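# Move tube rack into fume hood and close sash

## Task

Set the tube rack on the fume hood's work surface so that the whole rack lies past the orange tape line. The rack must stand upright and every tube must be seated all the way down in a hole. Close the sash fully. The task fails if the rack or any tube touches the floor, or if the robot tips over or is left leaning. Nothing may rely on the robot to stay in place at the end, so release everything and move the robot away.

## Robot and tools

ROBOT. TidyBot++ is a wheeled base (0.54 m long, 0.50 m wide, 0.38 m tall) on four driven casters. It carries one seven-joint arm with a two-finger gripper. The shoulder sits 0.12 m ahead of the base centre and 0.68 m above the floor. Cameras: base_camera, fixed on the base and looking forward, and wrist_camera, which looks along the hand.

FRAMES. Base frame: origin on the floor below the base centre, x forward, y left, z up. hand_pose is reported in this frame; it is the point halfway between the finger pads, its z axis runs out along the fingers and the fingers close along its y axis. The odometry frame is the base frame at the moment the scene began. base_odometry counts wheel rotation, so slip shows up as travel, and it drifts a few cm and several degrees over many moves. Heading is positive to the left, from -3.142 to 3.142. base_tilt is in degrees, positive when leaning forward or right, with a fixed bias of up to about 1 degree.

execute_actions. Arguments: "actions", a list holding one action or none, and optional "cameras" ("base_camera", "wrist_camera", "all"; omitted or null means all, [] means none). An empty list just reports state and pictures. An action may hold "base", "joints", or both, plus optional "speeds"; its motions begin together.
- base: exactly one key, each a relative offset from where the base last measured itself. translate_m: metres, forward positive, -2 to 2. strafe_m: metres sideways, left positive, -2 to 2. rotate_rad: radians in place, counter-clockwise from above positive, -6.3 to 6.3. A move needing more than 8.667 s at its top speed is refused.
- joints: absolute target angles by name, radians. joint_1_rad (any angle; spins the arm about vertical, positive is clockwise from above, opposite to rotate_rad), joint_2_rad shoulder -2.249 to 2.249, joint_3_rad (any angle), joint_4_rad elbow -2.579 to 2.579, joint_5_rad (any angle), joint_6_rad wrist -2.099 to 2.099, joint_7_rad (any angle; hand down, positive is counter-clockwise from above; at 1.57 the fingers open toward robot left and right). gripper_pos is absolute, 0 fully open to 1 fully closed; the pad gap is about 85 x (1 - gripper_pos) mm. Unbounded joints take the short way round, so turn in steps below half a revolution. Tolerances: ±0.039 for joints 1-4, ±0.056 for 5-7, ±0.03 for the gripper. No action runs beyond 15 s.
- speeds: caps for this action only; translate_m and strafe_m 0.05 to 0.5 m/s, rotate_rad 0.1 to 1.57 rad/s (top values are the defaults).
Any unknown key or out-of-range number rejects the whole call and nothing moves. A joint or base you omit may still be driving toward an earlier target. If a result reports a stop, later calls in the same reply are skipped.

ARM GEOMETRY. With joint_1_rad 0, joint_3_rad 3.14, joint_5_rad 0 (near the start pose) the arm moves in the base's x-z plane. Angles from vertical, forward positive: upper arm (0.42 m) = joint_2_rad; forearm (0.31 m) = joint_2_rad - joint_4_rad; hand (0.31 m to the hand point) = that minus joint_6_rad. Forward reach from the shoulder is the sum of length x sin(angle); height above it is the sum of length x cos(angle). The arm starts folded, hand down, reaching up to 0.08 m past the base front, elbow up to 1.15 m high. A downward-pointing hand goes no higher than about 0.94 m, and only near the base. Closed fingertips reach about 20 mm beyond the hand point.

RESULT LINES. base_status and joint_status give how each motion ended: "done"; "off_target" (resting short, maybe still pushing); "contact_stop" or "time_out" (target dropped, holding). A blocked base may report "done" while well short. "joint command not followed" with a "cause:" line means a self-collision check held back the arm targets (the gripper still moves); "not_followed" targets may be retried on later actions. on_its_own lists uncommanded changes. For the gripper at 1, "done" means empty or very thin; "off_target" means it stopped on an object. motor_effort is percent of maximum, bracketed value the peak; readings are biased and noisy. "ARM HIT" means a hard knock against the base or arm. Motor temperatures are listed per arm joint; MOTOR HOT appears from 60 °C, and at 75 °C an OVER-TEMPERATURE FAULT lets the arm sink and keys show "limit_stop_at_motor_heat" (resend those targets). A torque sensor at its limit (104.5 N m joints 1-4, 51.3 N m joints 5-7) freezes the arm and gripper for 10 s.

ACCURACY. Friction and load leave the hand a cm or two off, more when stretched out or carrying weight. To correct, send each joint its last command plus (desired minus read). When holding something, never command the angle it currently reads. Trust the cameras over hand_pose.

OTHER TOOLS. wait: "seconds" 0 to 10, commands nothing and returns state. zoom_image: "camera" plus "region" [x0, y0, x1, y1] in pixels from the top-left, at most 504 x 504. read_manual: optional "section", only "licences". finished_scene: "scene", the current scene number; irreversible and reports success.

AVOID. Dropping the rack or tubes, anything reaching the floor, slamming or shoving hard. Do not drive while the arm is snagged above about 0.8 m, and avoid sideways force on a raised hand; both can tip the robot. Pull the arm back or reverse to recover from a lean. Loose objects may occasionally be nudged. Finish with the gripper open and the robot clear.

Each tool is called after ">>>" as a command line: name --argument value for each argument, lists and objects as JSON in quotes; but a table of rows of numbers goes row by row, as --pt "numbers of a row", without its own name.

## Session

>>> execute_actions --actions '[]'

Scene clock: 0.00 s.
Motor temperatures (°C, as the motors report them): [35 33 30 34 38 44 37]
base_odometry: x=+0.000 y=+0.000 heading=+0.000 (m, m, rad; odometry frame)
base_tilt: forward=+1.0 right=-0.5 (deg)
base_status: not commanded
joint_positions: joint_1_rad=-0.035 joint_2_rad=-0.349 joint_3_rad=+3.176 joint_4_rad=-2.499 joint_5_rad=-0.019 joint_6_rad=-0.848 joint_7_rad=+1.620 gripper_pos=+0.000
joint_status: not commanded
motor_effort: joint_1_rad=+1 joint_2_rad=-1 joint_3_rad=+0 joint_4_rad=+16 joint_5_rad=+1 joint_6_rad=+1 joint_7_rad=+0 (%)
hand_pose: x=+0.2831 y=+0.0071 z=+0.5972 quat_wxyz=(-0.012, +0.997, +0.020, +0.072) (m; base frame)
pictures: base_camera, wrist_camera
Images, in order (width x height): base_camera 644x364, wrist_camera 644x476.

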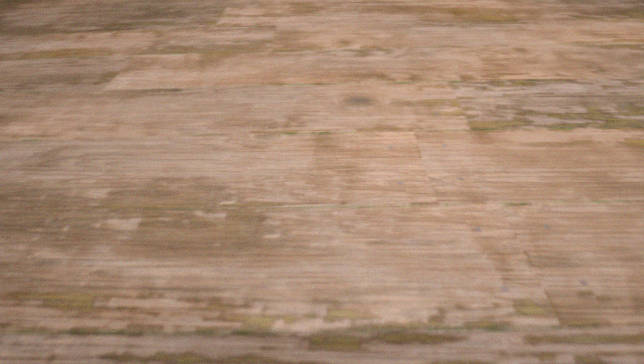

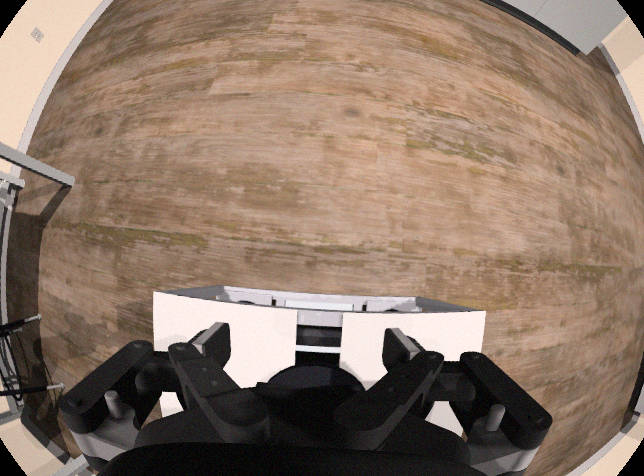

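Raise the hand to look horizontally.

>>> execute_actions --actions '[{"joints":{"joint_6_rad":0.45}}]' --cameras '["wrist_camera"]'

>>> execute_actions --actions '[{"base":{"rotate_rad":1.57}}]' --cameras '["wrist_camera"]'

Scene clock: 3.63 s.
Motor temperatures (°C, as the motors report them): [35 33 30 34 38 44 37]
base_odometry: x=+0.000 y=+0.000 heading=+0.000 (m, m, rad; odometry frame)
base_tilt: forward=+0.9 right=-0.6 (deg)
base_status: not commanded
joint_positions: joint_1_rad=-0.035 joint_2_rad=-0.349 joint_3_rad=+3.176 joint_4_rad=-2.499 joint_5_rad=-0.019 joint_6_rad=+0.435 joint_7_rad=+1.620 gripper_pos=+0.000
joint_status: all done
motor_effort: joint_1_rad=+1(1) joint_2_rad=-6(7) joint_3_rad=+0(0) joint_4_rad=+20(21) joint_5_rad=+2(1) joint_6_rad=+9(9) joint_7_rad=-1(1) (%)
hand_pose: x=+0.5468 y=-0.0019 z=+0.8607 quat_wxyz=(+0.008, +0.756, +0.007, +0.654) (m; base frame)
pictures: wrist_camera
Images, in order (width x height): wrist_camera 644x476.

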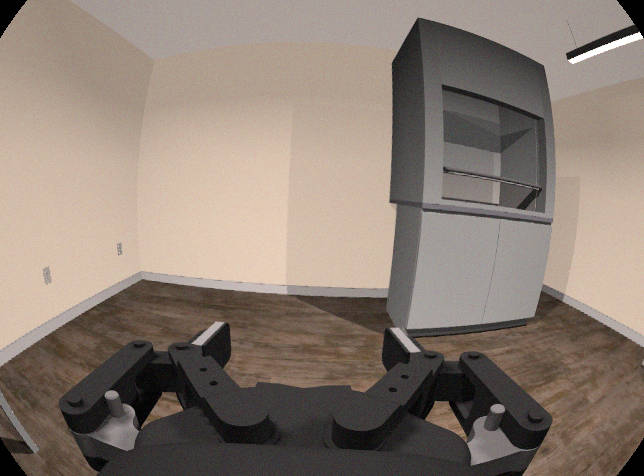

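Scene clock: 5.97 s.
Motor temperatures (°C, as the motors report them): [35 33 30 34 38 44 37]
base_odometry: x=+0.000 y=+0.000 heading=+1.570 (m, m, rad; odometry frame)
base_tilt: forward=+0.9 right=-0.6 (deg)
base_status: done
joint_positions: joint_1_rad=-0.035 joint_2_rad=-0.349 joint_3_rad=+3.175 joint_4_rad=-2.499 joint_5_rad=-0.019 joint_6_rad=+0.435 joint_7_rad=+1.620 gripper_pos=+0.000
joint_status: not commanded
motor_effort: joint_1_rad=+1(2) joint_2_rad=-6(8) joint_3_rad=+0(1) joint_4_rad=+21(21) joint_5_rad=+2(2) joint_6_rad=+8(9) joint_7_rad=-1(1) (%)
hand_pose: x=+0.5468 y=-0.0018 z=+0.8607 quat_wxyz=(+0.008, +0.756, +0.007, +0.654) (m; base frame)
pictures: wrist_camera
Images, in order (width x height): wrist_camera 644x476.

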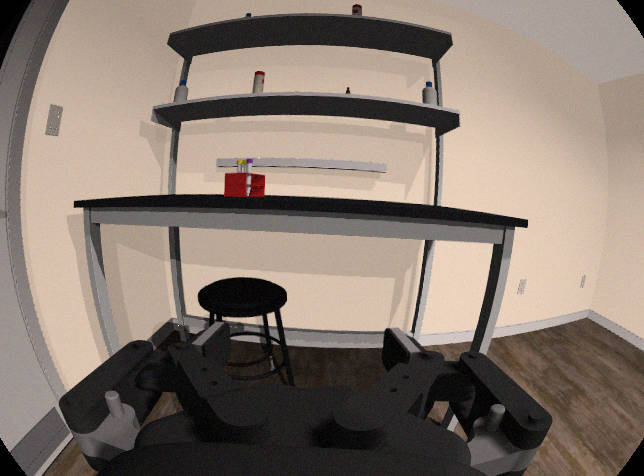

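>>> execute_actions --actions '[{"base":{"strafe_m":0.3},"joints":{"joint_1_rad":0,"joint_3_rad":3.14,"joint_5_rad":0,"joint_7_rad":1.57,"joint_2_rad":0,"joint_4_rad":-1.2,"joint_6_rad":-0.9}}]'

Scene clock: 11.20 s.
Motor temperatures (°C, as the motors report them): [35 33 30 34 38 44 37]
base_odometry: x=-0.300 y=+0.000 heading=+1.571 (m, m, rad; odometry frame)
base_tilt: forward=+1.0 right=-0.6 (deg)
base_status: done
joint_positions: joint_1_rad=-0.017 joint_2_rad=-0.019 joint_3_rad=+3.156 joint_4_rad=-1.214 joint_5_rad=-0.019 joint_6_rad=-0.863 joint_7_rad=+1.592 gripper_pos=+0.000
joint_status: all done
motor_effort: joint_1_rad=+1(3) joint_2_rad=-22(20) joint_3_rad=+0(2) joint_4_rad=+22(24) joint_5_rad=+1(2) joint_6_rad=+8(10) joint_7_rad=-1(1) (%)
hand_pose: x=+0.6787 y=+0.0071 z=+1.0718 quat_wxyz=(-0.005, +0.857, +0.008, +0.515) (m; base frame)
pictures: base_camera, wrist_camera
Images, in order (width x height): base_camera 644x364, wrist_camera 644x476.

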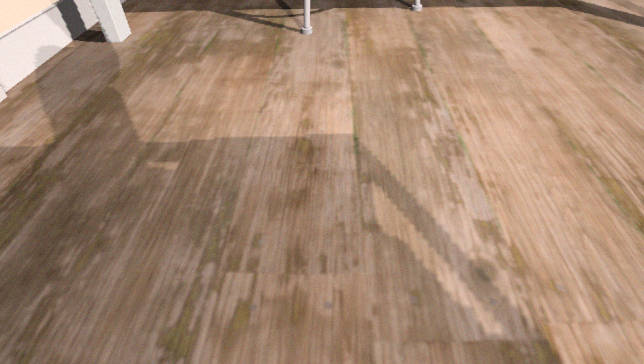

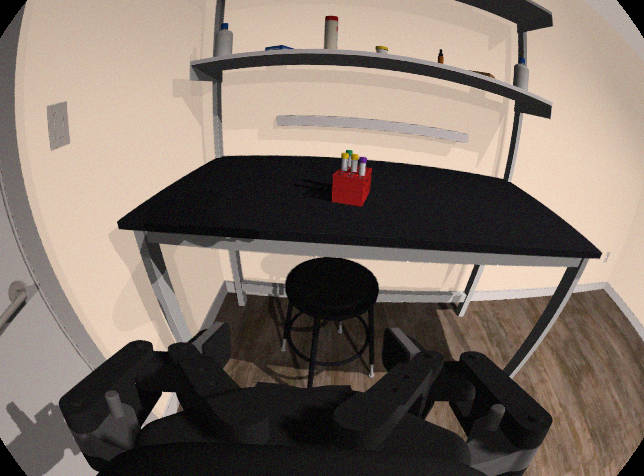

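>>> execute_actions --actions '[{"base":{"translate_m":0.3},"joints":{"joint_6_rad":-1.1}}]'

>>> zoom_image --camera "wrist_camera" --region '[240, 80, 480, 300]'

Scene clock: 14.90 s.
Motor temperatures (°C, as the motors report them): [35 33 30 34 38 44 37]
base_odometry: x=-0.300 y=+0.300 heading=+1.571 (m, m, rad; odometry frame)
base_tilt: forward=+1.0 right=-0.5 (deg)
base_status: done
joint_positions: joint_1_rad=-0.016 joint_2_rad=+0.003 joint_3_rad=+3.155 joint_4_rad=-1.208 joint_5_rad=-0.019 joint_6_rad=-1.085 joint_7_rad=+1.592 gripper_pos=+0.000
joint_status: all done
motor_effort: joint_1_rad=+2(1) joint_2_rad=-21(25) joint_3_rad=+0(0) joint_4_rad=+21(23) joint_5_rad=+1(1) joint_6_rad=+6(8) joint_7_rad=-1(1) (%)
hand_pose: x=+0.6475 y=+0.0079 z=+1.0073 quat_wxyz=(-0.006, +0.912, +0.010, +0.411) (m; base frame)
pictures: base_camera, wrist_camera
Images, in order (width x height): base_camera 644x364, wrist_camera 644x476.

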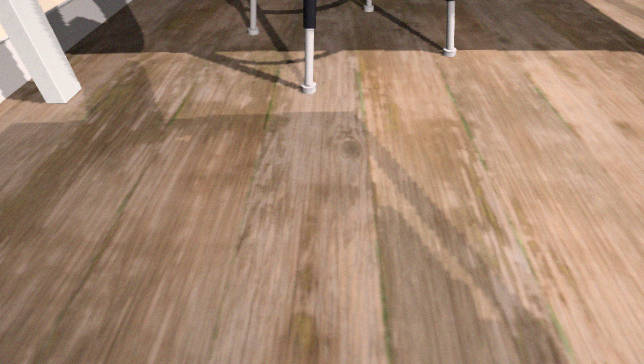

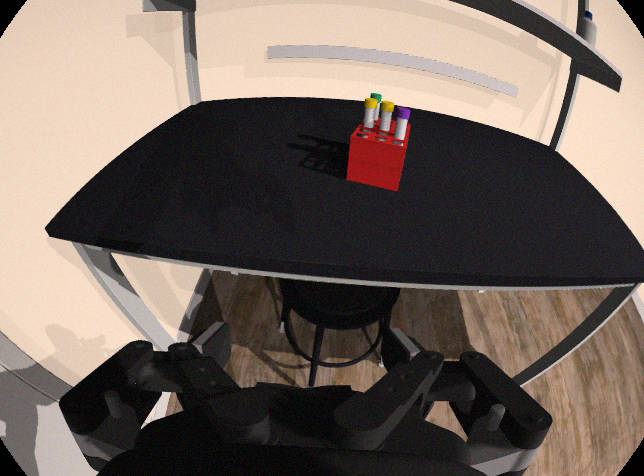

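Region (240, 80, 480, 300) of wrist_camera's 644x476 image, scaled by 2.100; it fills the top 462 rows of this view, and the rest is white.

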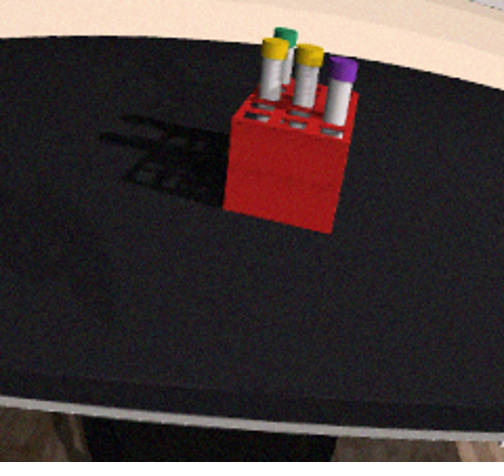

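>>> execute_actions --actions '[{"base":{"rotate_rad":-0.12},"joints":{"joint_2_rad":-0.2,"joint_4_rad":-2.2,"joint_6_rad":0.45}}]' --cameras '["wrist_camera"]'

>>> zoom_image --camera "wrist_camera" --region '[200, 130, 440, 350]'

Scene clock: 24.10 s.
Motor temperatures (°C, as the motors report them): [35 33 30 34 38 44 37]
base_odometry: x=-0.300 y=+0.300 heading=+1.451 (m, m, rad; odometry frame)
base_tilt: forward=+0.9 right=-0.6 (deg)
base_status: done
joint_positions: joint_1_rad=-0.001 joint_2_rad=-0.183 joint_3_rad=+3.146 joint_4_rad=-2.186 joint_5_rad=-0.018 joint_6_rad=+0.415 joint_7_rad=+1.592 gripper_pos=+0.000
joint_status: all done
motor_effort: joint_1_rad=+1(1) joint_2_rad=-15(21) joint_3_rad=+0(3) joint_4_rad=+21(23) joint_5_rad=+2(0) joint_6_rad=+9(9) joint_7_rad=-1(1) (%)
hand_pose: x=+0.6391 y=-0.0028 z=+0.9589 quat_wxyz=(+0.005, +0.713, -0.003, +0.701) (m; base frame)
pictures: wrist_camera
Images, in order (width x height): wrist_camera 644x476.

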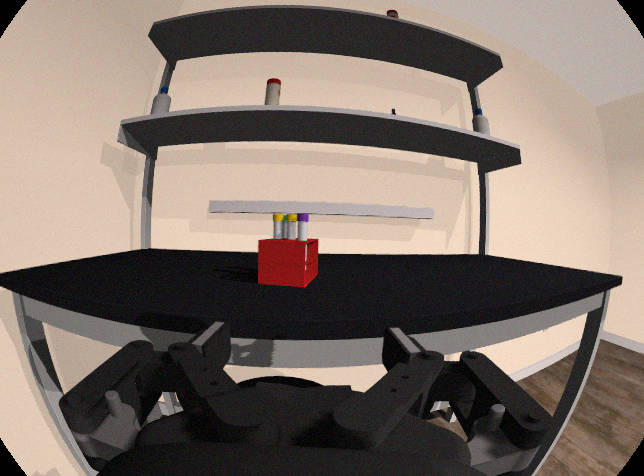

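Region (200, 130, 440, 350) of wrist_camera's 644x476 image, scaled by 2.100; it fills the top 462 rows of this view, and the rest is white.

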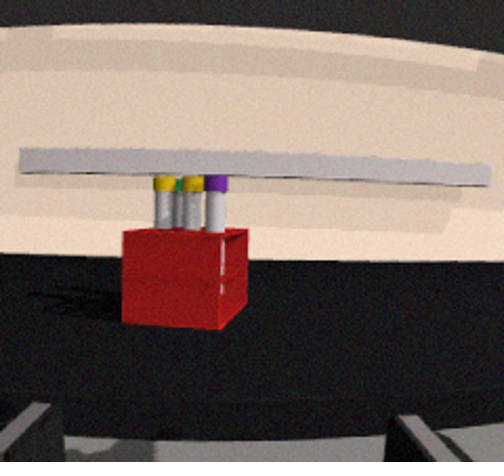

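>>> execute_actions --actions '[{"base":{"rotate_rad":-0.25}}]' --cameras '[]'

>>> execute_actions --actions '[{"base":{"strafe_m":0.27}}]'

Scene clock: 28.27 s.
Motor temperatures (°C, as the motors report them): [35 33 30 34 38 44 37]
base_odometry: x=-0.300 y=+0.300 heading=+1.201 (m, m, rad; odometry frame)
base_tilt: forward=+1.0 right=-0.6 (deg)
base_status: done
joint_positions: joint_1_rad=+0.001 joint_2_rad=-0.184 joint_3_rad=+3.145 joint_4_rad=-2.186 joint_5_rad=-0.018 joint_6_rad=+0.415 joint_7_rad=+1.592 gripper_pos=+0.000
joint_status: not commanded
motor_effort: joint_1_rad=+1(0) joint_2_rad=-14(16) joint_3_rad=+0(2) joint_4_rad=+21(23) joint_5_rad=+2(2) joint_6_rad=+9(9) joint_7_rad=-1(1) (%)
hand_pose: x=+0.6390 y=-0.0033 z=+0.9590 quat_wxyz=(+0.005, +0.713, -0.003, +0.701) (m; base frame)
pictures: none
No camera images: the call's "cameras" was empty. Leave "cameras" out to get every camera's image.

Scene clock: 30.10 s.
Motor temperatures (°C, as the motors report them): [35 33 30 34 38 44 37]
base_odometry: x=-0.552 y=+0.398 heading=+1.201 (m, m, rad; odometry frame)
base_tilt: forward=+0.9 right=-0.6 (deg)
base_status: done
joint_positions: joint_1_rad=+0.001 joint_2_rad=-0.184 joint_3_rad=+3.142 joint_4_rad=-2.186 joint_5_rad=-0.018 joint_6_rad=+0.415 joint_7_rad=+1.592 gripper_pos=+0.000
joint_status: not commanded
motor_effort: joint_1_rad=+1(3) joint_2_rad=-14(15) joint_3_rad=+0(2) joint_4_rad=+21(22) joint_5_rad=+2(2) joint_6_rad=+9(9) joint_7_rad=-1(1) (%)
hand_pose: x=+0.6390 y=-0.0014 z=+0.9590 quat_wxyz=(+0.004, +0.713, -0.002, +0.701) (m; base frame)
pictures: base_camera, wrist_camera
Images, in order (width x height): base_camera 644x364, wrist_camera 644x476.

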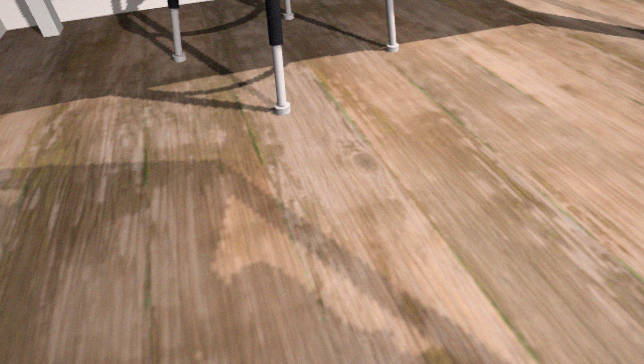

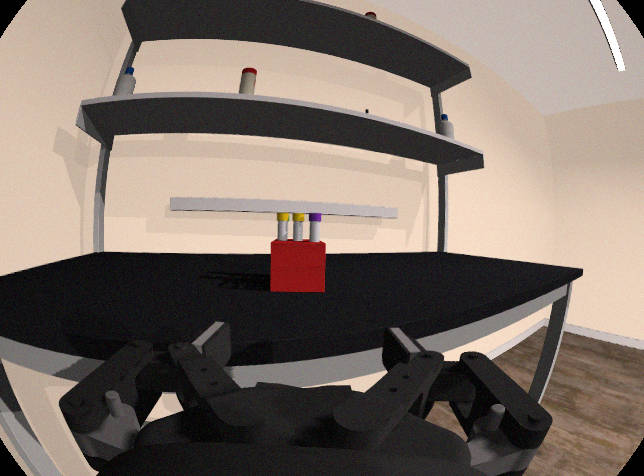

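>>> execute_actions --actions '[{"base":{"strafe_m":0.015}}]' --cameras '[]'

>>> execute_actions --actions '[{"base":{"translate_m":0.15}}]' --cameras '["wrist_camera"]'

Scene clock: 33.53 s.
Motor temperatures (°C, as the motors report them): [35 33 30 34 38 44 37]
base_odometry: x=-0.566 y=+0.404 heading=+1.200 (m, m, rad; odometry frame)
base_tilt: forward=+1.0 right=-0.6 (deg)
base_status: done
joint_positions: joint_1_rad=+0.001 joint_2_rad=-0.184 joint_3_rad=+3.139 joint_4_rad=-2.186 joint_5_rad=-0.018 joint_6_rad=+0.415 joint_7_rad=+1.592 gripper_pos=+0.000
joint_status: not commanded
motor_effort: joint_1_rad=+2(2) joint_2_rad=-15(15) joint_3_rad=+0(2) joint_4_rad=+21(22) joint_5_rad=+1(2) joint_6_rad=+9(9) joint_7_rad=-1(1) (%)
hand_pose: x=+0.6389 y=+0.0002 z=+0.9590 quat_wxyz=(+0.003, +0.713, +0.000, +0.701) (m; base frame)
pictures: none
No camera images: the call's "cameras" was empty. Leave "cameras" out to get every camera's image.

Scene clock: 35.00 s.
Motor temperatures (°C, as the motors report them): [35 33 30 34 38 44 37]
base_odometry: x=-0.512 y=+0.544 heading=+1.200 (m, m, rad; odometry frame)
base_tilt: forward=+1.0 right=-0.5 (deg)
base_status: done
joint_positions: joint_1_rad=+0.001 joint_2_rad=-0.192 joint_3_rad=+3.139 joint_4_rad=-2.187 joint_5_rad=-0.018 joint_6_rad=+0.415 joint_7_rad=+1.592 gripper_pos=+0.000
joint_status: not commanded
motor_effort: joint_1_rad=+1(1) joint_2_rad=-14(17) joint_3_rad=+0(1) joint_4_rad=+22(23) joint_5_rad=+2(2) joint_6_rad=+9(9) joint_7_rad=-1(1) (%)
hand_pose: x=+0.6366 y=+0.0002 z=+0.9625 quat_wxyz=(+0.003, +0.710, +0.000, +0.704) (m; base frame)
pictures: wrist_camera
Images, in order (width x height): wrist_camera 644x476.

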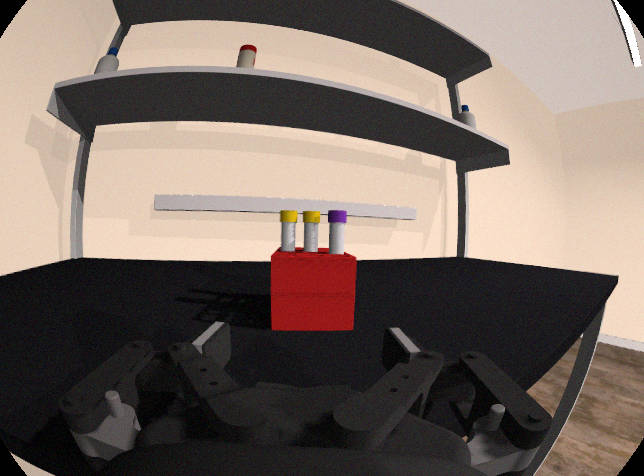

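>>> execute_actions --actions '[{"base":{"translate_m":0.1}}]' --cameras '["wrist_camera"]'

Scene clock: 38.27 s.
Motor temperatures (°C, as the motors report them): [35 33 30 34 38 44 37]
base_odometry: x=-0.476 y=+0.637 heading=+1.201 (m, m, rad; odometry frame)
base_tilt: forward=+0.9 right=-0.6 (deg)
base_status: done
joint_positions: joint_1_rad=+0.001 joint_2_rad=-0.193 joint_3_rad=+3.139 joint_4_rad=-2.188 joint_5_rad=-0.018 joint_6_rad=+0.416 joint_7_rad=+1.592 gripper_pos=+0.000
joint_status: not commanded
motor_effort: joint_1_rad=+1(2) joint_2_rad=-14(18) joint_3_rad=+0(0) joint_4_rad=+21(23) joint_5_rad=+2(2) joint_6_rad=+9(9) joint_7_rad=-1(1) (%)
hand_pose: x=+0.6361 y=+0.0002 z=+0.9630 quat_wxyz=(+0.003, +0.710, +0.000, +0.704) (m; base frame)
pictures: wrist_camera
Images, in order (width x height): wrist_camera 644x476.

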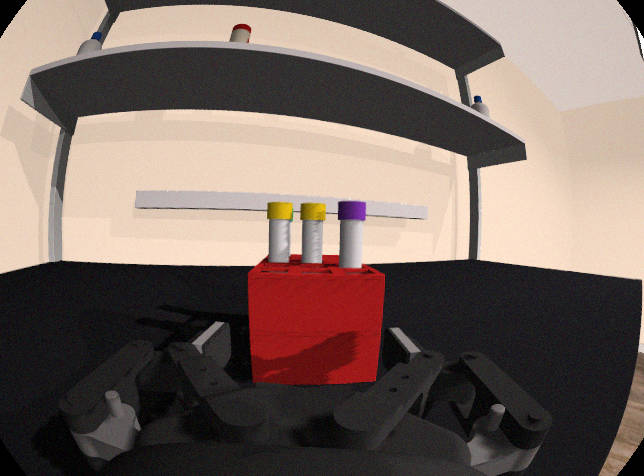

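>>> execute_actions --actions '[{"base":{"strafe_m":-0.005}}]' --cameras '[]'

>>> execute_actions --actions '[{"base":{"translate_m":0.06},"speeds":{"translate_m":0.08}}]' --cameras '["wrist_camera"]'

Scene clock: 41.17 s.
Motor temperatures (°C, as the motors report them): [35 33 30 34 38 44 37]
base_odometry: x=-0.471 y=+0.635 heading=+1.201 (m, m, rad; odometry frame)
base_tilt: forward=+1.0 right=-0.6 (deg)
base_status: done
joint_positions: joint_1_rad=+0.000 joint_2_rad=-0.193 joint_3_rad=+3.139 joint_4_rad=-2.188 joint_5_rad=-0.018 joint_6_rad=+0.416 joint_7_rad=+1.592 gripper_pos=+0.000
joint_status: not commanded
motor_effort: joint_1_rad=+1(1) joint_2_rad=-14(16) joint_3_rad=-1(3) joint_4_rad=+22(22) joint_5_rad=+2(2) joint_6_rad=+9(9) joint_7_rad=-1(1) (%)
hand_pose: x=+0.6361 y=+0.0001 z=+0.9630 quat_wxyz=(+0.004, +0.710, +0.000, +0.704) (m; base frame)
pictures: none
No camera images: the call's "cameras" was empty. Leave "cameras" out to get every camera's image.

Scene clock: 42.43 s.
Motor temperatures (°C, as the motors report them): [35 33 30 34 38 44 37]
base_odometry: x=-0.449 y=+0.691 heading=+1.201 (m, m, rad; odometry frame)
base_tilt: forward=+0.9 right=-0.7 (deg)
base_status: done
joint_positions: joint_1_rad=+0.000 joint_2_rad=-0.196 joint_3_rad=+3.139 joint_4_rad=-2.188 joint_5_rad=-0.018 joint_6_rad=+0.416 joint_7_rad=+1.592 gripper_pos=+0.000
joint_status: not commanded
motor_effort: joint_1_rad=+1(2) joint_2_rad=-15(16) joint_3_rad=+0(1) joint_4_rad=+22(23) joint_5_rad=+1(2) joint_6_rad=+9(9) joint_7_rad=-1(1) (%)
hand_pose: x=+0.6353 y=+0.0001 z=+0.9641 quat_wxyz=(+0.004, +0.709, +0.000, +0.705) (m; base frame)
pictures: wrist_camera
Images, in order (width x height): wrist_camera 644x476.

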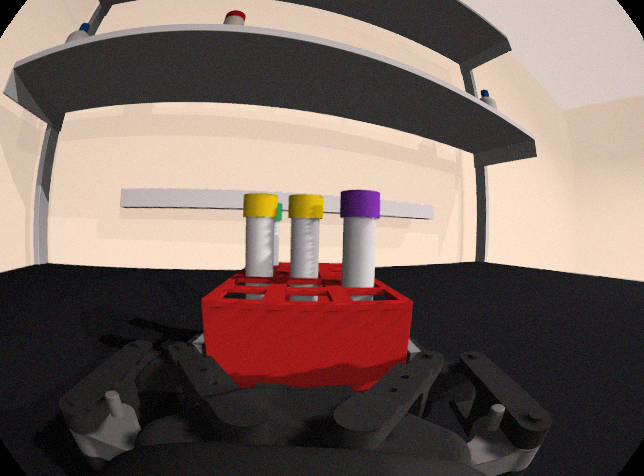

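>>> execute_actions --actions '[{"joints":{"gripper_pos":1}}]' --cameras '[]'

>>> execute_actions --actions '[{"joints":{"joint_4_rad":-1.95,"joint_6_rad":0.17}}]' --cameras '["wrist_camera"]'

>>> execute_actions --actions '[{"base":{"translate_m":-0.5},"speeds":{"translate_m":0.3}}]' --cameras '[]'

>>> execute_actions --actions '[{"base":{"rotate_rad":-1.3},"speeds":{"rotate_rad":0.6}}]' --cameras '[]'

>>> execute_actions --actions '[{"base":{"strafe_m":-0.85},"speeds":{"strafe_m":0.35}}]' --cameras '[]'

>>> execute_actions --actions '[{"base":{"translate_m":1.1},"speeds":{"translate_m":0.35}}]'

Scene clock: 49.13 s.
Motor temperatures (°C, as the motors report them): [35 33 30 34 38 44 37]
base_odometry: x=-0.449 y=+0.691 heading=+1.201 (m, m, rad; odometry frame)
base_tilt: forward=+1.0 right=-0.6 (deg)
base_status: not commanded
joint_positions: joint_1_rad=+0.000 joint_2_rad=-0.196 joint_3_rad=+3.139 joint_4_rad=-2.188 joint_5_rad=-0.018 joint_6_rad=+0.416 joint_7_rad=+1.591 gripper_pos=+0.063
joint_status: gripper_pos off_target (ended at +0.063, target +1.000)
motor_effort: joint_1_rad=+1(1) joint_2_rad=-14(15) joint_3_rad=+0(0) joint_4_rad=+21(22) joint_5_rad=+2(2) joint_6_rad=+8(9) joint_7_rad=-1(0) (%)
hand_pose: x=+0.6353 y=+0.0001 z=+0.9641 quat_wxyz=(+0.003, +0.709, -0.001, +0.705) (m; base frame)
pictures: none
No camera images: the call's "cameras" was empty. Leave "cameras" out to get every camera's image.

Scene clock: 50.47 s.
Motor temperatures (°C, as the motors report them): [35 33 30 34 38 44 37]
base_odometry: x=-0.449 y=+0.691 heading=+1.201 (m, m, rad; odometry frame)
base_tilt: forward=+0.9 right=-0.6 (deg)
base_status: not commanded
joint_positions: joint_1_rad=+0.000 joint_2_rad=-0.196 joint_3_rad=+3.139 joint_4_rad=-1.968 joint_5_rad=-0.018 joint_6_rad=+0.200 joint_7_rad=+1.591 gripper_pos=+0.063
joint_status: all done
motor_effort: joint_1_rad=+1(1) joint_2_rad=-16(17) joint_3_rad=+0(0) joint_4_rad=+25(24) joint_5_rad=+1(2) joint_6_rad=+10(11) joint_7_rad=-1(1) (%)
hand_pose: x=+0.6565 y=+0.0014 z=+1.0309 quat_wxyz=(+0.001, +0.708, +0.000, +0.706) (m; base frame)
pictures: wrist_camera
Images, in order (width x height): wrist_camera 644x476.

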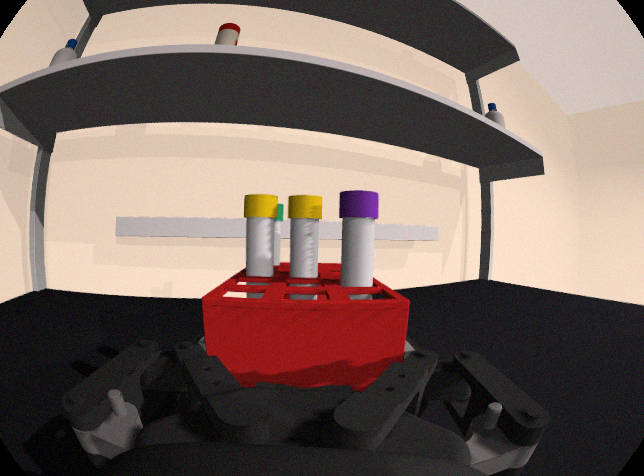

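Scene clock: 55.43 s.
Motor temperatures (°C, as the motors report them): [35 33 30 34 38 44 37]
base_odometry: x=-0.629 y=+0.228 heading=+1.203 (m, m, rad; odometry frame)
base_tilt: forward=+1.0 right=-0.6 (deg)
base_status: translate_m time_out (by the wheels' count: -0.497 of -0.500)
joint_positions: joint_1_rad=+0.000 joint_2_rad=-0.197 joint_3_rad=+3.139 joint_4_rad=-1.967 joint_5_rad=-0.018 joint_6_rad=+0.196 joint_7_rad=+1.591 gripper_pos=+0.063
joint_status: not commanded
motor_effort: joint_1_rad=+1(5) joint_2_rad=-16(21) joint_3_rad=+0(5) joint_4_rad=+24(26) joint_5_rad=+2(1) joint_6_rad=+10(10) joint_7_rad=-1(1) (%)
hand_pose: x=+0.6562 y=+0.0020 z=+1.0310 quat_wxyz=(+0.001, +0.708, +0.001, +0.706) (m; base frame)
pictures: none
No camera images: the call's "cameras" was empty. Leave "cameras" out to get every camera's image.

not run: a stop came earlier in this reply.

not run: a stop came earlier in this reply.

not run: a stop came earlier in this reply.

Hit the wall behind; move away.

>>> execute_actions --actions '[{"base":{"strafe_m":-0.4},"speeds":{"strafe_m":0.35}}]' --cameras '[]'

>>> execute_actions --actions '[{"base":{"rotate_rad":-1.3},"speeds":{"rotate_rad":0.6}}]' --cameras '[]'

>>> execute_actions --actions '[{"base":{"strafe_m":-0.8},"speeds":{"strafe_m":0.35}}]' --cameras '[]'

>>> execute_actions --actions '[{"base":{"translate_m":0.6},"speeds":{"translate_m":0.35}}]'

Scene clock: 61.07 s.
Motor temperatures (°C, as the motors report them): [35 33 30 34 38 44 37]
base_odometry: x=-0.256 y=+0.084 heading=+1.203 (m, m, rad; odometry frame)
base_tilt: forward=+1.0 right=-0.6 (deg)
base_status: done
joint_positions: joint_1_rad=+0.000 joint_2_rad=-0.197 joint_3_rad=+3.139 joint_4_rad=-1.967 joint_5_rad=-0.018 joint_6_rad=+0.196 joint_7_rad=+1.591 gripper_pos=+0.063
joint_status: not commanded
motor_effort: joint_1_rad=+1(3) joint_2_rad=-17(17) joint_3_rad=+0(3) joint_4_rad=+25(24) joint_5_rad=+2(1) joint_6_rad=+10(10) joint_7_rad=-1(1) (%)
hand_pose: x=+0.6562 y=+0.0019 z=+1.0309 quat_wxyz=(+0.001, +0.708, +0.001, +0.706) (m; base frame)
pictures: none
No camera images: the call's "cameras" was empty. Leave "cameras" out to get every camera's image.

Scene clock: 63.93 s.
Motor temperatures (°C, as the motors report them): [35 33 30 34 38 44 37]
base_odometry: x=-0.256 y=+0.084 heading=-0.097 (m, m, rad; odometry frame)
base_tilt: forward=+0.9 right=-0.6 (deg)
base_status: done
joint_positions: joint_1_rad=+0.000 joint_2_rad=-0.197 joint_3_rad=+3.141 joint_4_rad=-1.967 joint_5_rad=-0.018 joint_6_rad=+0.196 joint_7_rad=+1.591 gripper_pos=+0.063
joint_status: not commanded
motor_effort: joint_1_rad=+1(0) joint_2_rad=-16(19) joint_3_rad=+0(2) joint_4_rad=+24(25) joint_5_rad=+1(2) joint_6_rad=+10(10) joint_7_rad=-1(1) (%)
hand_pose: x=+0.6562 y=+0.0008 z=+1.0309 quat_wxyz=(+0.002, +0.708, +0.000, +0.706) (m; base frame)
pictures: none
No camera images: the call's "cameras" was empty. Leave "cameras" out to get every camera's image.

Scene clock: 67.30 s.
Motor temperatures (°C, as the motors report them): [35 33 30 35 38 44 37]
base_odometry: x=-0.334 y=-0.713 heading=-0.097 (m, m, rad; odometry frame)
base_tilt: forward=+0.9 right=-0.6 (deg)
base_status: done
joint_positions: joint_1_rad=+0.000 joint_2_rad=-0.197 joint_3_rad=+3.140 joint_4_rad=-1.967 joint_5_rad=-0.018 joint_6_rad=+0.196 joint_7_rad=+1.591 gripper_pos=+0.063
joint_status: not commanded
motor_effort: joint_1_rad=+2(3) joint_2_rad=-17(18) joint_3_rad=+0(3) joint_4_rad=+24(25) joint_5_rad=+2(1) joint_6_rad=+10(10) joint_7_rad=-1(1) (%)
hand_pose: x=+0.6562 y=+0.0009 z=+1.0309 quat_wxyz=(+0.002, +0.708, +0.000, +0.706) (m; base frame)
pictures: none
No camera images: the call's "cameras" was empty. Leave "cameras" out to get every camera's image.

Scene clock: 70.10 s.
Motor temperatures (°C, as the motors report them): [35 33 30 35 38 44 37]
base_odometry: x=+0.263 y=-0.772 heading=-0.098 (m, m, rad; odometry frame)
base_tilt: forward=+0.9 right=-0.6 (deg)
base_status: done
joint_positions: joint_1_rad=+0.000 joint_2_rad=-0.194 joint_3_rad=+3.140 joint_4_rad=-1.967 joint_5_rad=-0.018 joint_6_rad=+0.196 joint_7_rad=+1.591 gripper_pos=+0.063
joint_status: not commanded
motor_effort: joint_1_rad=+1(1) joint_2_rad=-16(20) joint_3_rad=+0(0) joint_4_rad=+24(25) joint_5_rad=+2(2) joint_6_rad=+10(10) joint_7_rad=-1(1) (%)
hand_pose: x=+0.6570 y=+0.0009 z=+1.0298 quat_wxyz=(+0.002, +0.709, +0.000, +0.705) (m; base frame)
pictures: base_camera, wrist_camera
Images, in order (width x height): base_camera 644x364, wrist_camera 644x476.

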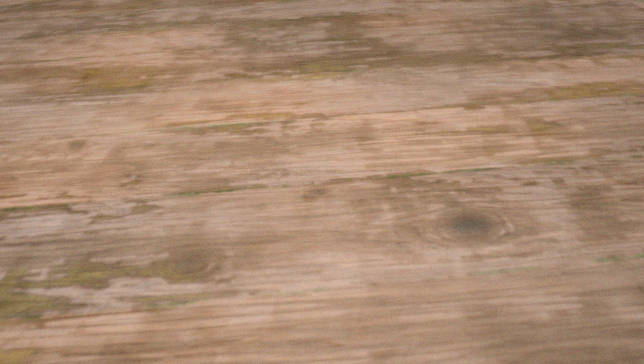

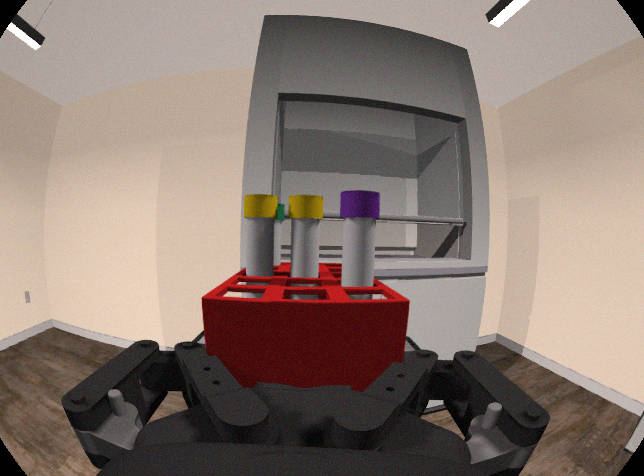

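>>> execute_actions --actions '[{"base":{"rotate_rad":0.1},"speeds":{"rotate_rad":0.6}}]' --cameras '[]'

>>> execute_actions --actions '[{"base":{"strafe_m":-0.42},"speeds":{"strafe_m":0.35}}]' --cameras '[]'

>>> execute_actions --actions '[{"base":{"translate_m":0.55},"speeds":{"translate_m":0.35}}]'

Scene clock: 73.90 s.
Motor temperatures (°C, as the motors report them): [35 33 30 35 38 44 37]
base_odometry: x=+0.264 y=-0.772 heading=+0.002 (m, m, rad; odometry frame)
base_tilt: forward=+1.0 right=-0.5 (deg)
base_status: done
joint_positions: joint_1_rad=-0.003 joint_2_rad=-0.194 joint_3_rad=+3.136 joint_4_rad=-1.967 joint_5_rad=-0.018 joint_6_rad=+0.196 joint_7_rad=+1.591 gripper_pos=+0.063
joint_status: not commanded
motor_effort: joint_1_rad=+2(2) joint_2_rad=-17(18) joint_3_rad=+0(3) joint_4_rad=+23(24) joint_5_rad=+2(2) joint_6_rad=+10(10) joint_7_rad=+0(1) (%)
hand_pose: x=+0.6569 y=+0.0051 z=+1.0298 quat_wxyz=(-0.001, +0.709, +0.003, +0.705) (m; base frame)
pictures: none
No camera images: the call's "cameras" was empty. Leave "cameras" out to get every camera's image.

Scene clock: 76.23 s.
Motor temperatures (°C, as the motors report them): [35 33 30 35 38 44 37]
base_odometry: x=+0.265 y=-1.192 heading=+0.003 (m, m, rad; odometry frame)
base_tilt: forward=+1.0 right=-0.6 (deg)
base_status: done
joint_positions: joint_1_rad=-0.002 joint_2_rad=-0.194 joint_3_rad=+3.138 joint_4_rad=-1.967 joint_5_rad=-0.018 joint_6_rad=+0.195 joint_7_rad=+1.591 gripper_pos=+0.063
joint_status: not commanded
motor_effort: joint_1_rad=+1(3) joint_2_rad=-17(20) joint_3_rad=+0(3) joint_4_rad=+25(26) joint_5_rad=+1(2) joint_6_rad=+10(10) joint_7_rad=-1(1) (%)
hand_pose: x=+0.6569 y=+0.0039 z=+1.0297 quat_wxyz=(+0.000, +0.709, +0.002, +0.705) (m; base frame)
pictures: none
No camera images: the call's "cameras" was empty. Leave "cameras" out to get every camera's image.

Scene clock: 78.87 s.
Motor temperatures (°C, as the motors report them): [35 33 30 35 38 44 37]
base_odometry: x=+0.815 y=-1.191 heading=+0.002 (m, m, rad; odometry frame)
base_tilt: forward=+1.0 right=-0.6 (deg)
base_status: done
joint_positions: joint_1_rad=-0.002 joint_2_rad=-0.193 joint_3_rad=+3.138 joint_4_rad=-1.967 joint_5_rad=-0.018 joint_6_rad=+0.195 joint_7_rad=+1.591 gripper_pos=+0.063
joint_status: not commanded
motor_effort: joint_1_rad=+2(2) joint_2_rad=-17(20) joint_3_rad=+0(0) joint_4_rad=+25(26) joint_5_rad=+2(2) joint_6_rad=+10(10) joint_7_rad=-1(1) (%)
hand_pose: x=+0.6573 y=+0.0039 z=+1.0292 quat_wxyz=(+0.000, +0.710, +0.002, +0.704) (m; base frame)
pictures: base_camera, wrist_camera
Images, in order (width x height): base_camera 644x364, wrist_camera 644x476.

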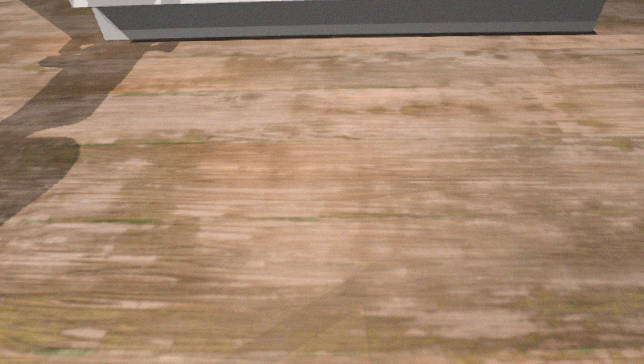

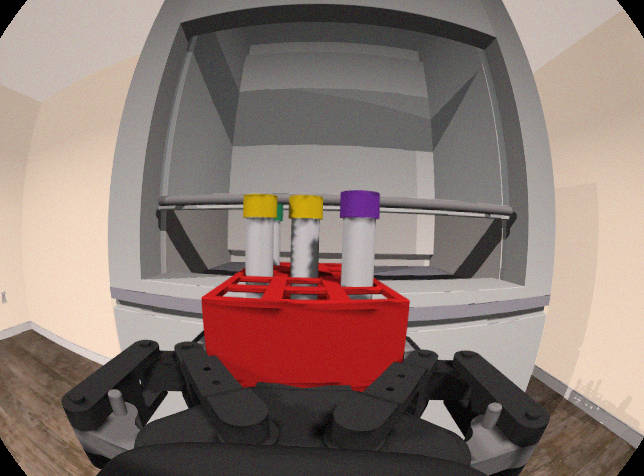

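>>> execute_actions --actions '[{"base":{"translate_m":0.27},"speeds":{"translate_m":0.25}}]'

Scene clock: 83.70 s.
Motor temperatures (°C, as the motors report them): [35 33 30 35 38 44 37]
base_odometry: x=+1.085 y=-1.190 heading=+0.002 (m, m, rad; odometry frame)
base_tilt: forward=+1.0 right=-0.6 (deg)
base_status: done
joint_positions: joint_1_rad=-0.002 joint_2_rad=-0.194 joint_3_rad=+3.138 joint_4_rad=-1.967 joint_5_rad=-0.018 joint_6_rad=+0.195 joint_7_rad=+1.591 gripper_pos=+0.063
joint_status: not commanded
motor_effort: joint_1_rad=+1(2) joint_2_rad=-16(20) joint_3_rad=+0(1) joint_4_rad=+24(25) joint_5_rad=+2(1) joint_6_rad=+10(10) joint_7_rad=-1(1) (%)
hand_pose: x=+0.6572 y=+0.0039 z=+1.0292 quat_wxyz=(+0.000, +0.710, +0.002, +0.704) (m; base frame)
pictures: base_camera, wrist_camera
Images, in order (width x height): base_camera 644x364, wrist_camera 644x476.

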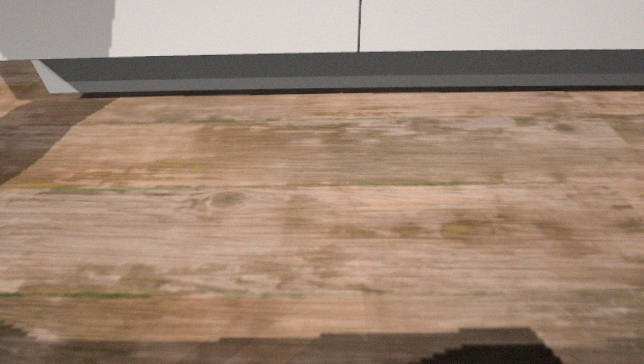

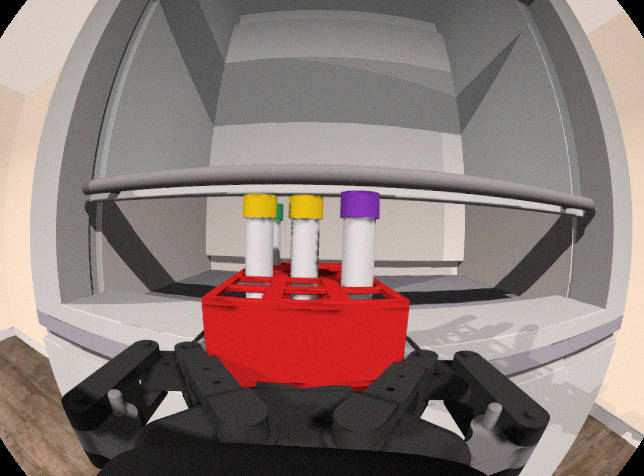

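Tight above; lower about 2 cm.

>>> execute_actions --actions '[{"joints":{"joint_4_rad":-2.05,"joint_6_rad":0.3}}]' --cameras '[]'

>>> execute_actions --actions '[{"base":{"translate_m":0.2},"speeds":{"translate_m":0.12}}]'

Scene clock: 87.17 s.
Motor temperatures (°C, as the motors report them): [35 33 30 35 38 44 37]
base_odometry: x=+1.085 y=-1.190 heading=+0.002 (m, m, rad; odometry frame)
base_tilt: forward=+0.9 right=-0.6 (deg)
base_status: not commanded
joint_positions: joint_1_rad=-0.002 joint_2_rad=-0.194 joint_3_rad=+3.138 joint_4_rad=-2.050 joint_5_rad=-0.018 joint_6_rad=+0.255 joint_7_rad=+1.591 gripper_pos=+0.063
joint_status: all done
motor_effort: joint_1_rad=+1(1) joint_2_rad=-16(18) joint_3_rad=+0(0) joint_4_rad=+24(26) joint_5_rad=+1(2) joint_6_rad=+10(10) joint_7_rad=-1(1) (%)
hand_pose: x=+0.6507 y=+0.0035 z=+0.9963 quat_wxyz=(+0.000, +0.718, +0.002, +0.696) (m; base frame)
pictures: none
No camera images: the call's "cameras" was empty. Leave "cameras" out to get every camera's image.

Scene clock: 89.43 s.
Motor temperatures (°C, as the motors report them): [35 33 30 35 38 44 37]
base_odometry: x=+1.285 y=-1.190 heading=+0.002 (m, m, rad; odometry frame)
base_tilt: forward=+1.0 right=-0.6 (deg)
base_status: done
joint_positions: joint_1_rad=-0.002 joint_2_rad=-0.210 joint_3_rad=+3.135 joint_4_rad=-2.022 joint_5_rad=-0.018 joint_6_rad=+0.300 joint_7_rad=+1.588 gripper_pos=+0.072
joint_status: not commanded
motor_effort: joint_1_rad=+2(5) joint_2_rad=-12(23) joint_3_rad=+0(5) joint_4_rad=+19(37) joint_5_rad=+1(0) joint_6_rad=+5(17) joint_7_rad=-1(2) (%)
hand_pose: x=+0.6471 y=+0.0046 z=+1.0366 quat_wxyz=(-0.001, +0.686, +0.002, +0.728) (m; base frame)
pictures: base_camera, wrist_camera
Images, in order (width x height): base_camera 644x364, wrist_camera 644x476.

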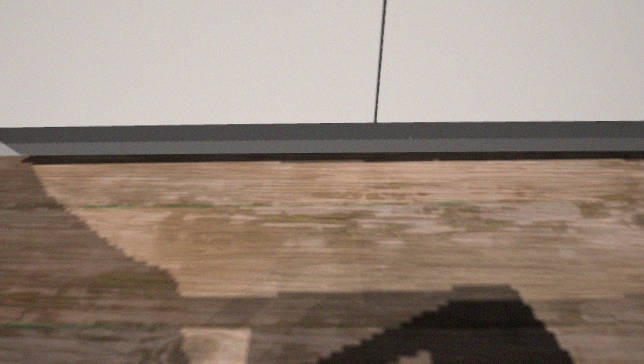

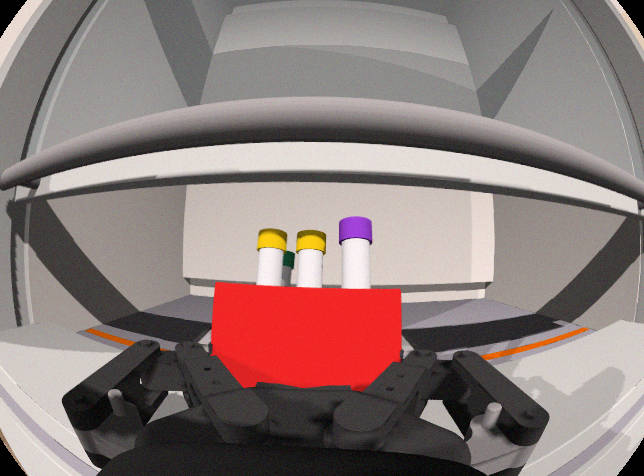

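>>> execute_actions --actions '[{"joints":{"joint_4_rad":-1.95,"joint_6_rad":0.25}}]' --cameras '[]'

>>> execute_actions --actions '[{"base":{"translate_m":0.15},"speeds":{"translate_m":0.1}}]'

Scene clock: 92.43 s.
Motor temperatures (°C, as the motors report them): [35 33 30 35 38 44 37]
base_odometry: x=+1.285 y=-1.190 heading=+0.002 (m, m, rad; odometry frame)
base_tilt: forward=+0.9 right=-0.6 (deg)
base_status: not commanded
joint_positions: joint_1_rad=-0.002 joint_2_rad=-0.200 joint_3_rad=+3.135 joint_4_rad=-1.970 joint_5_rad=-0.018 joint_6_rad=+0.281 joint_7_rad=+1.588 gripper_pos=+0.072
joint_status: all done
motor_effort: joint_1_rad=+2(1) joint_2_rad=-17(18) joint_3_rad=+0(0) joint_4_rad=+24(26) joint_5_rad=+2(1) joint_6_rad=+10(11) joint_7_rad=+0(1) (%)
hand_pose: x=+0.6538 y=+0.0048 z=+1.0571 quat_wxyz=(-0.001, +0.678, +0.002, +0.735) (m; base frame)
pictures: none
No camera images: the call's "cameras" was empty. Leave "cameras" out to get every camera's image.

Scene clock: 94.50 s.
Motor temperatures (°C, as the motors report them): [35 33 30 35 38 44 37]
base_odometry: x=+1.435 y=-1.190 heading=+0.003 (m, m, rad; odometry frame)
base_tilt: forward=+0.9 right=-0.5 (deg)
base_status: done
joint_positions: joint_1_rad=-0.002 joint_2_rad=-0.195 joint_3_rad=+3.135 joint_4_rad=-1.970 joint_5_rad=-0.018 joint_6_rad=+0.279 joint_7_rad=+1.588 gripper_pos=+0.072
joint_status: not commanded
motor_effort: joint_1_rad=+1(1) joint_2_rad=-17(19) joint_3_rad=-1(1) joint_4_rad=+24(26) joint_5_rad=+1(1) joint_6_rad=+10(10) joint_7_rad=-1(1) (%)
hand_pose: x=+0.6555 y=+0.0048 z=+1.0543 quat_wxyz=(-0.001, +0.680, +0.002, +0.733) (m; base frame)
pictures: base_camera, wrist_camera
Images, in order (width x height): base_camera 644x364, wrist_camera 644x476.

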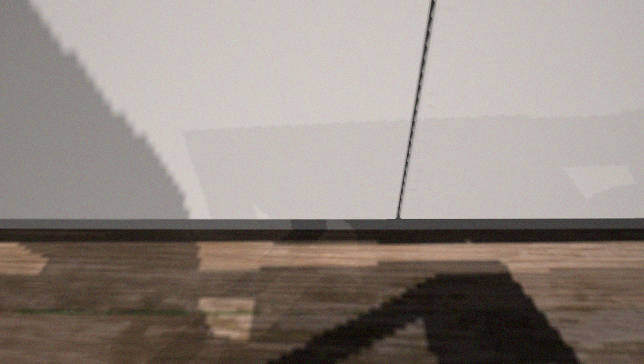

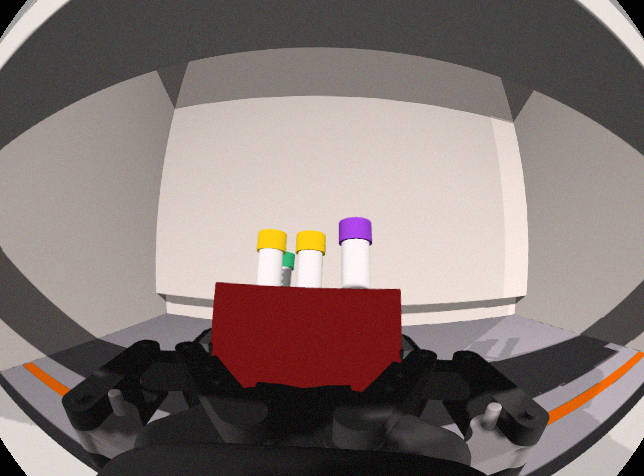

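Advance more, then pitch down to set it.

>>> execute_actions --actions '[{"base":{"translate_m":0.1},"speeds":{"translate_m":0.1}}]' --cameras '[]'

>>> execute_actions --actions '[{"joints":{"joint_6_rad":0.05}}]' --cameras '["wrist_camera"]'

Scene clock: 97.97 s.
Motor temperatures (°C, as the motors report them): [35 33 30 35 38 44 37]
base_odometry: x=+1.536 y=-1.189 heading=+0.003 (m, m, rad; odometry frame)
base_tilt: forward=+0.9 right=-0.6 (deg)
base_status: done
joint_positions: joint_1_rad=-0.002 joint_2_rad=-0.194 joint_3_rad=+3.135 joint_4_rad=-1.970 joint_5_rad=-0.018 joint_6_rad=+0.278 joint_7_rad=+1.588 gripper_pos=+0.072
joint_status: not commanded
motor_effort: joint_1_rad=+2(0) joint_2_rad=-17(20) joint_3_rad=+0(1) joint_4_rad=+24(25) joint_5_rad=+1(1) joint_6_rad=+10(10) joint_7_rad=-1(1) (%)
hand_pose: x=+0.6561 y=+0.0048 z=+1.0534 quat_wxyz=(-0.001, +0.681, +0.002, +0.732) (m; base frame)
pictures: none
No camera images: the call's "cameras" was empty. Leave "cameras" out to get every camera's image.

Scene clock: 98.70 s.
Motor temperatures (°C, as the motors report them): [35 33 30 35 38 44 37]
base_odometry: x=+1.536 y=-1.189 heading=+0.003 (m, m, rad; odometry frame)
base_tilt: forward=+1.0 right=-0.6 (deg)
base_status: not commanded
joint_positions: joint_1_rad=-0.002 joint_2_rad=-0.203 joint_3_rad=+3.135 joint_4_rad=-1.948 joint_5_rad=-0.017 joint_6_rad=+0.087 joint_7_rad=+1.588 gripper_pos=+0.072
joint_status: all done
motor_effort: joint_1_rad=+1(1) joint_2_rad=-15(17) joint_3_rad=+0(0) joint_4_rad=+24(23) joint_5_rad=+1(0) joint_6_rad=+8(10) joint_7_rad=-1(2) (%)
hand_pose: x=+0.6537 y=+0.0058 z=+1.0123 quat_wxyz=(-0.002, +0.737, +0.003, +0.676) (m; base frame)
pictures: wrist_camera
Images, in order (width x height): wrist_camera 644x476.

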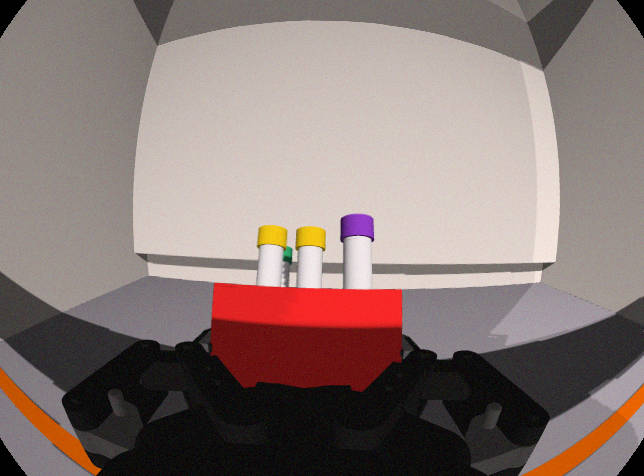

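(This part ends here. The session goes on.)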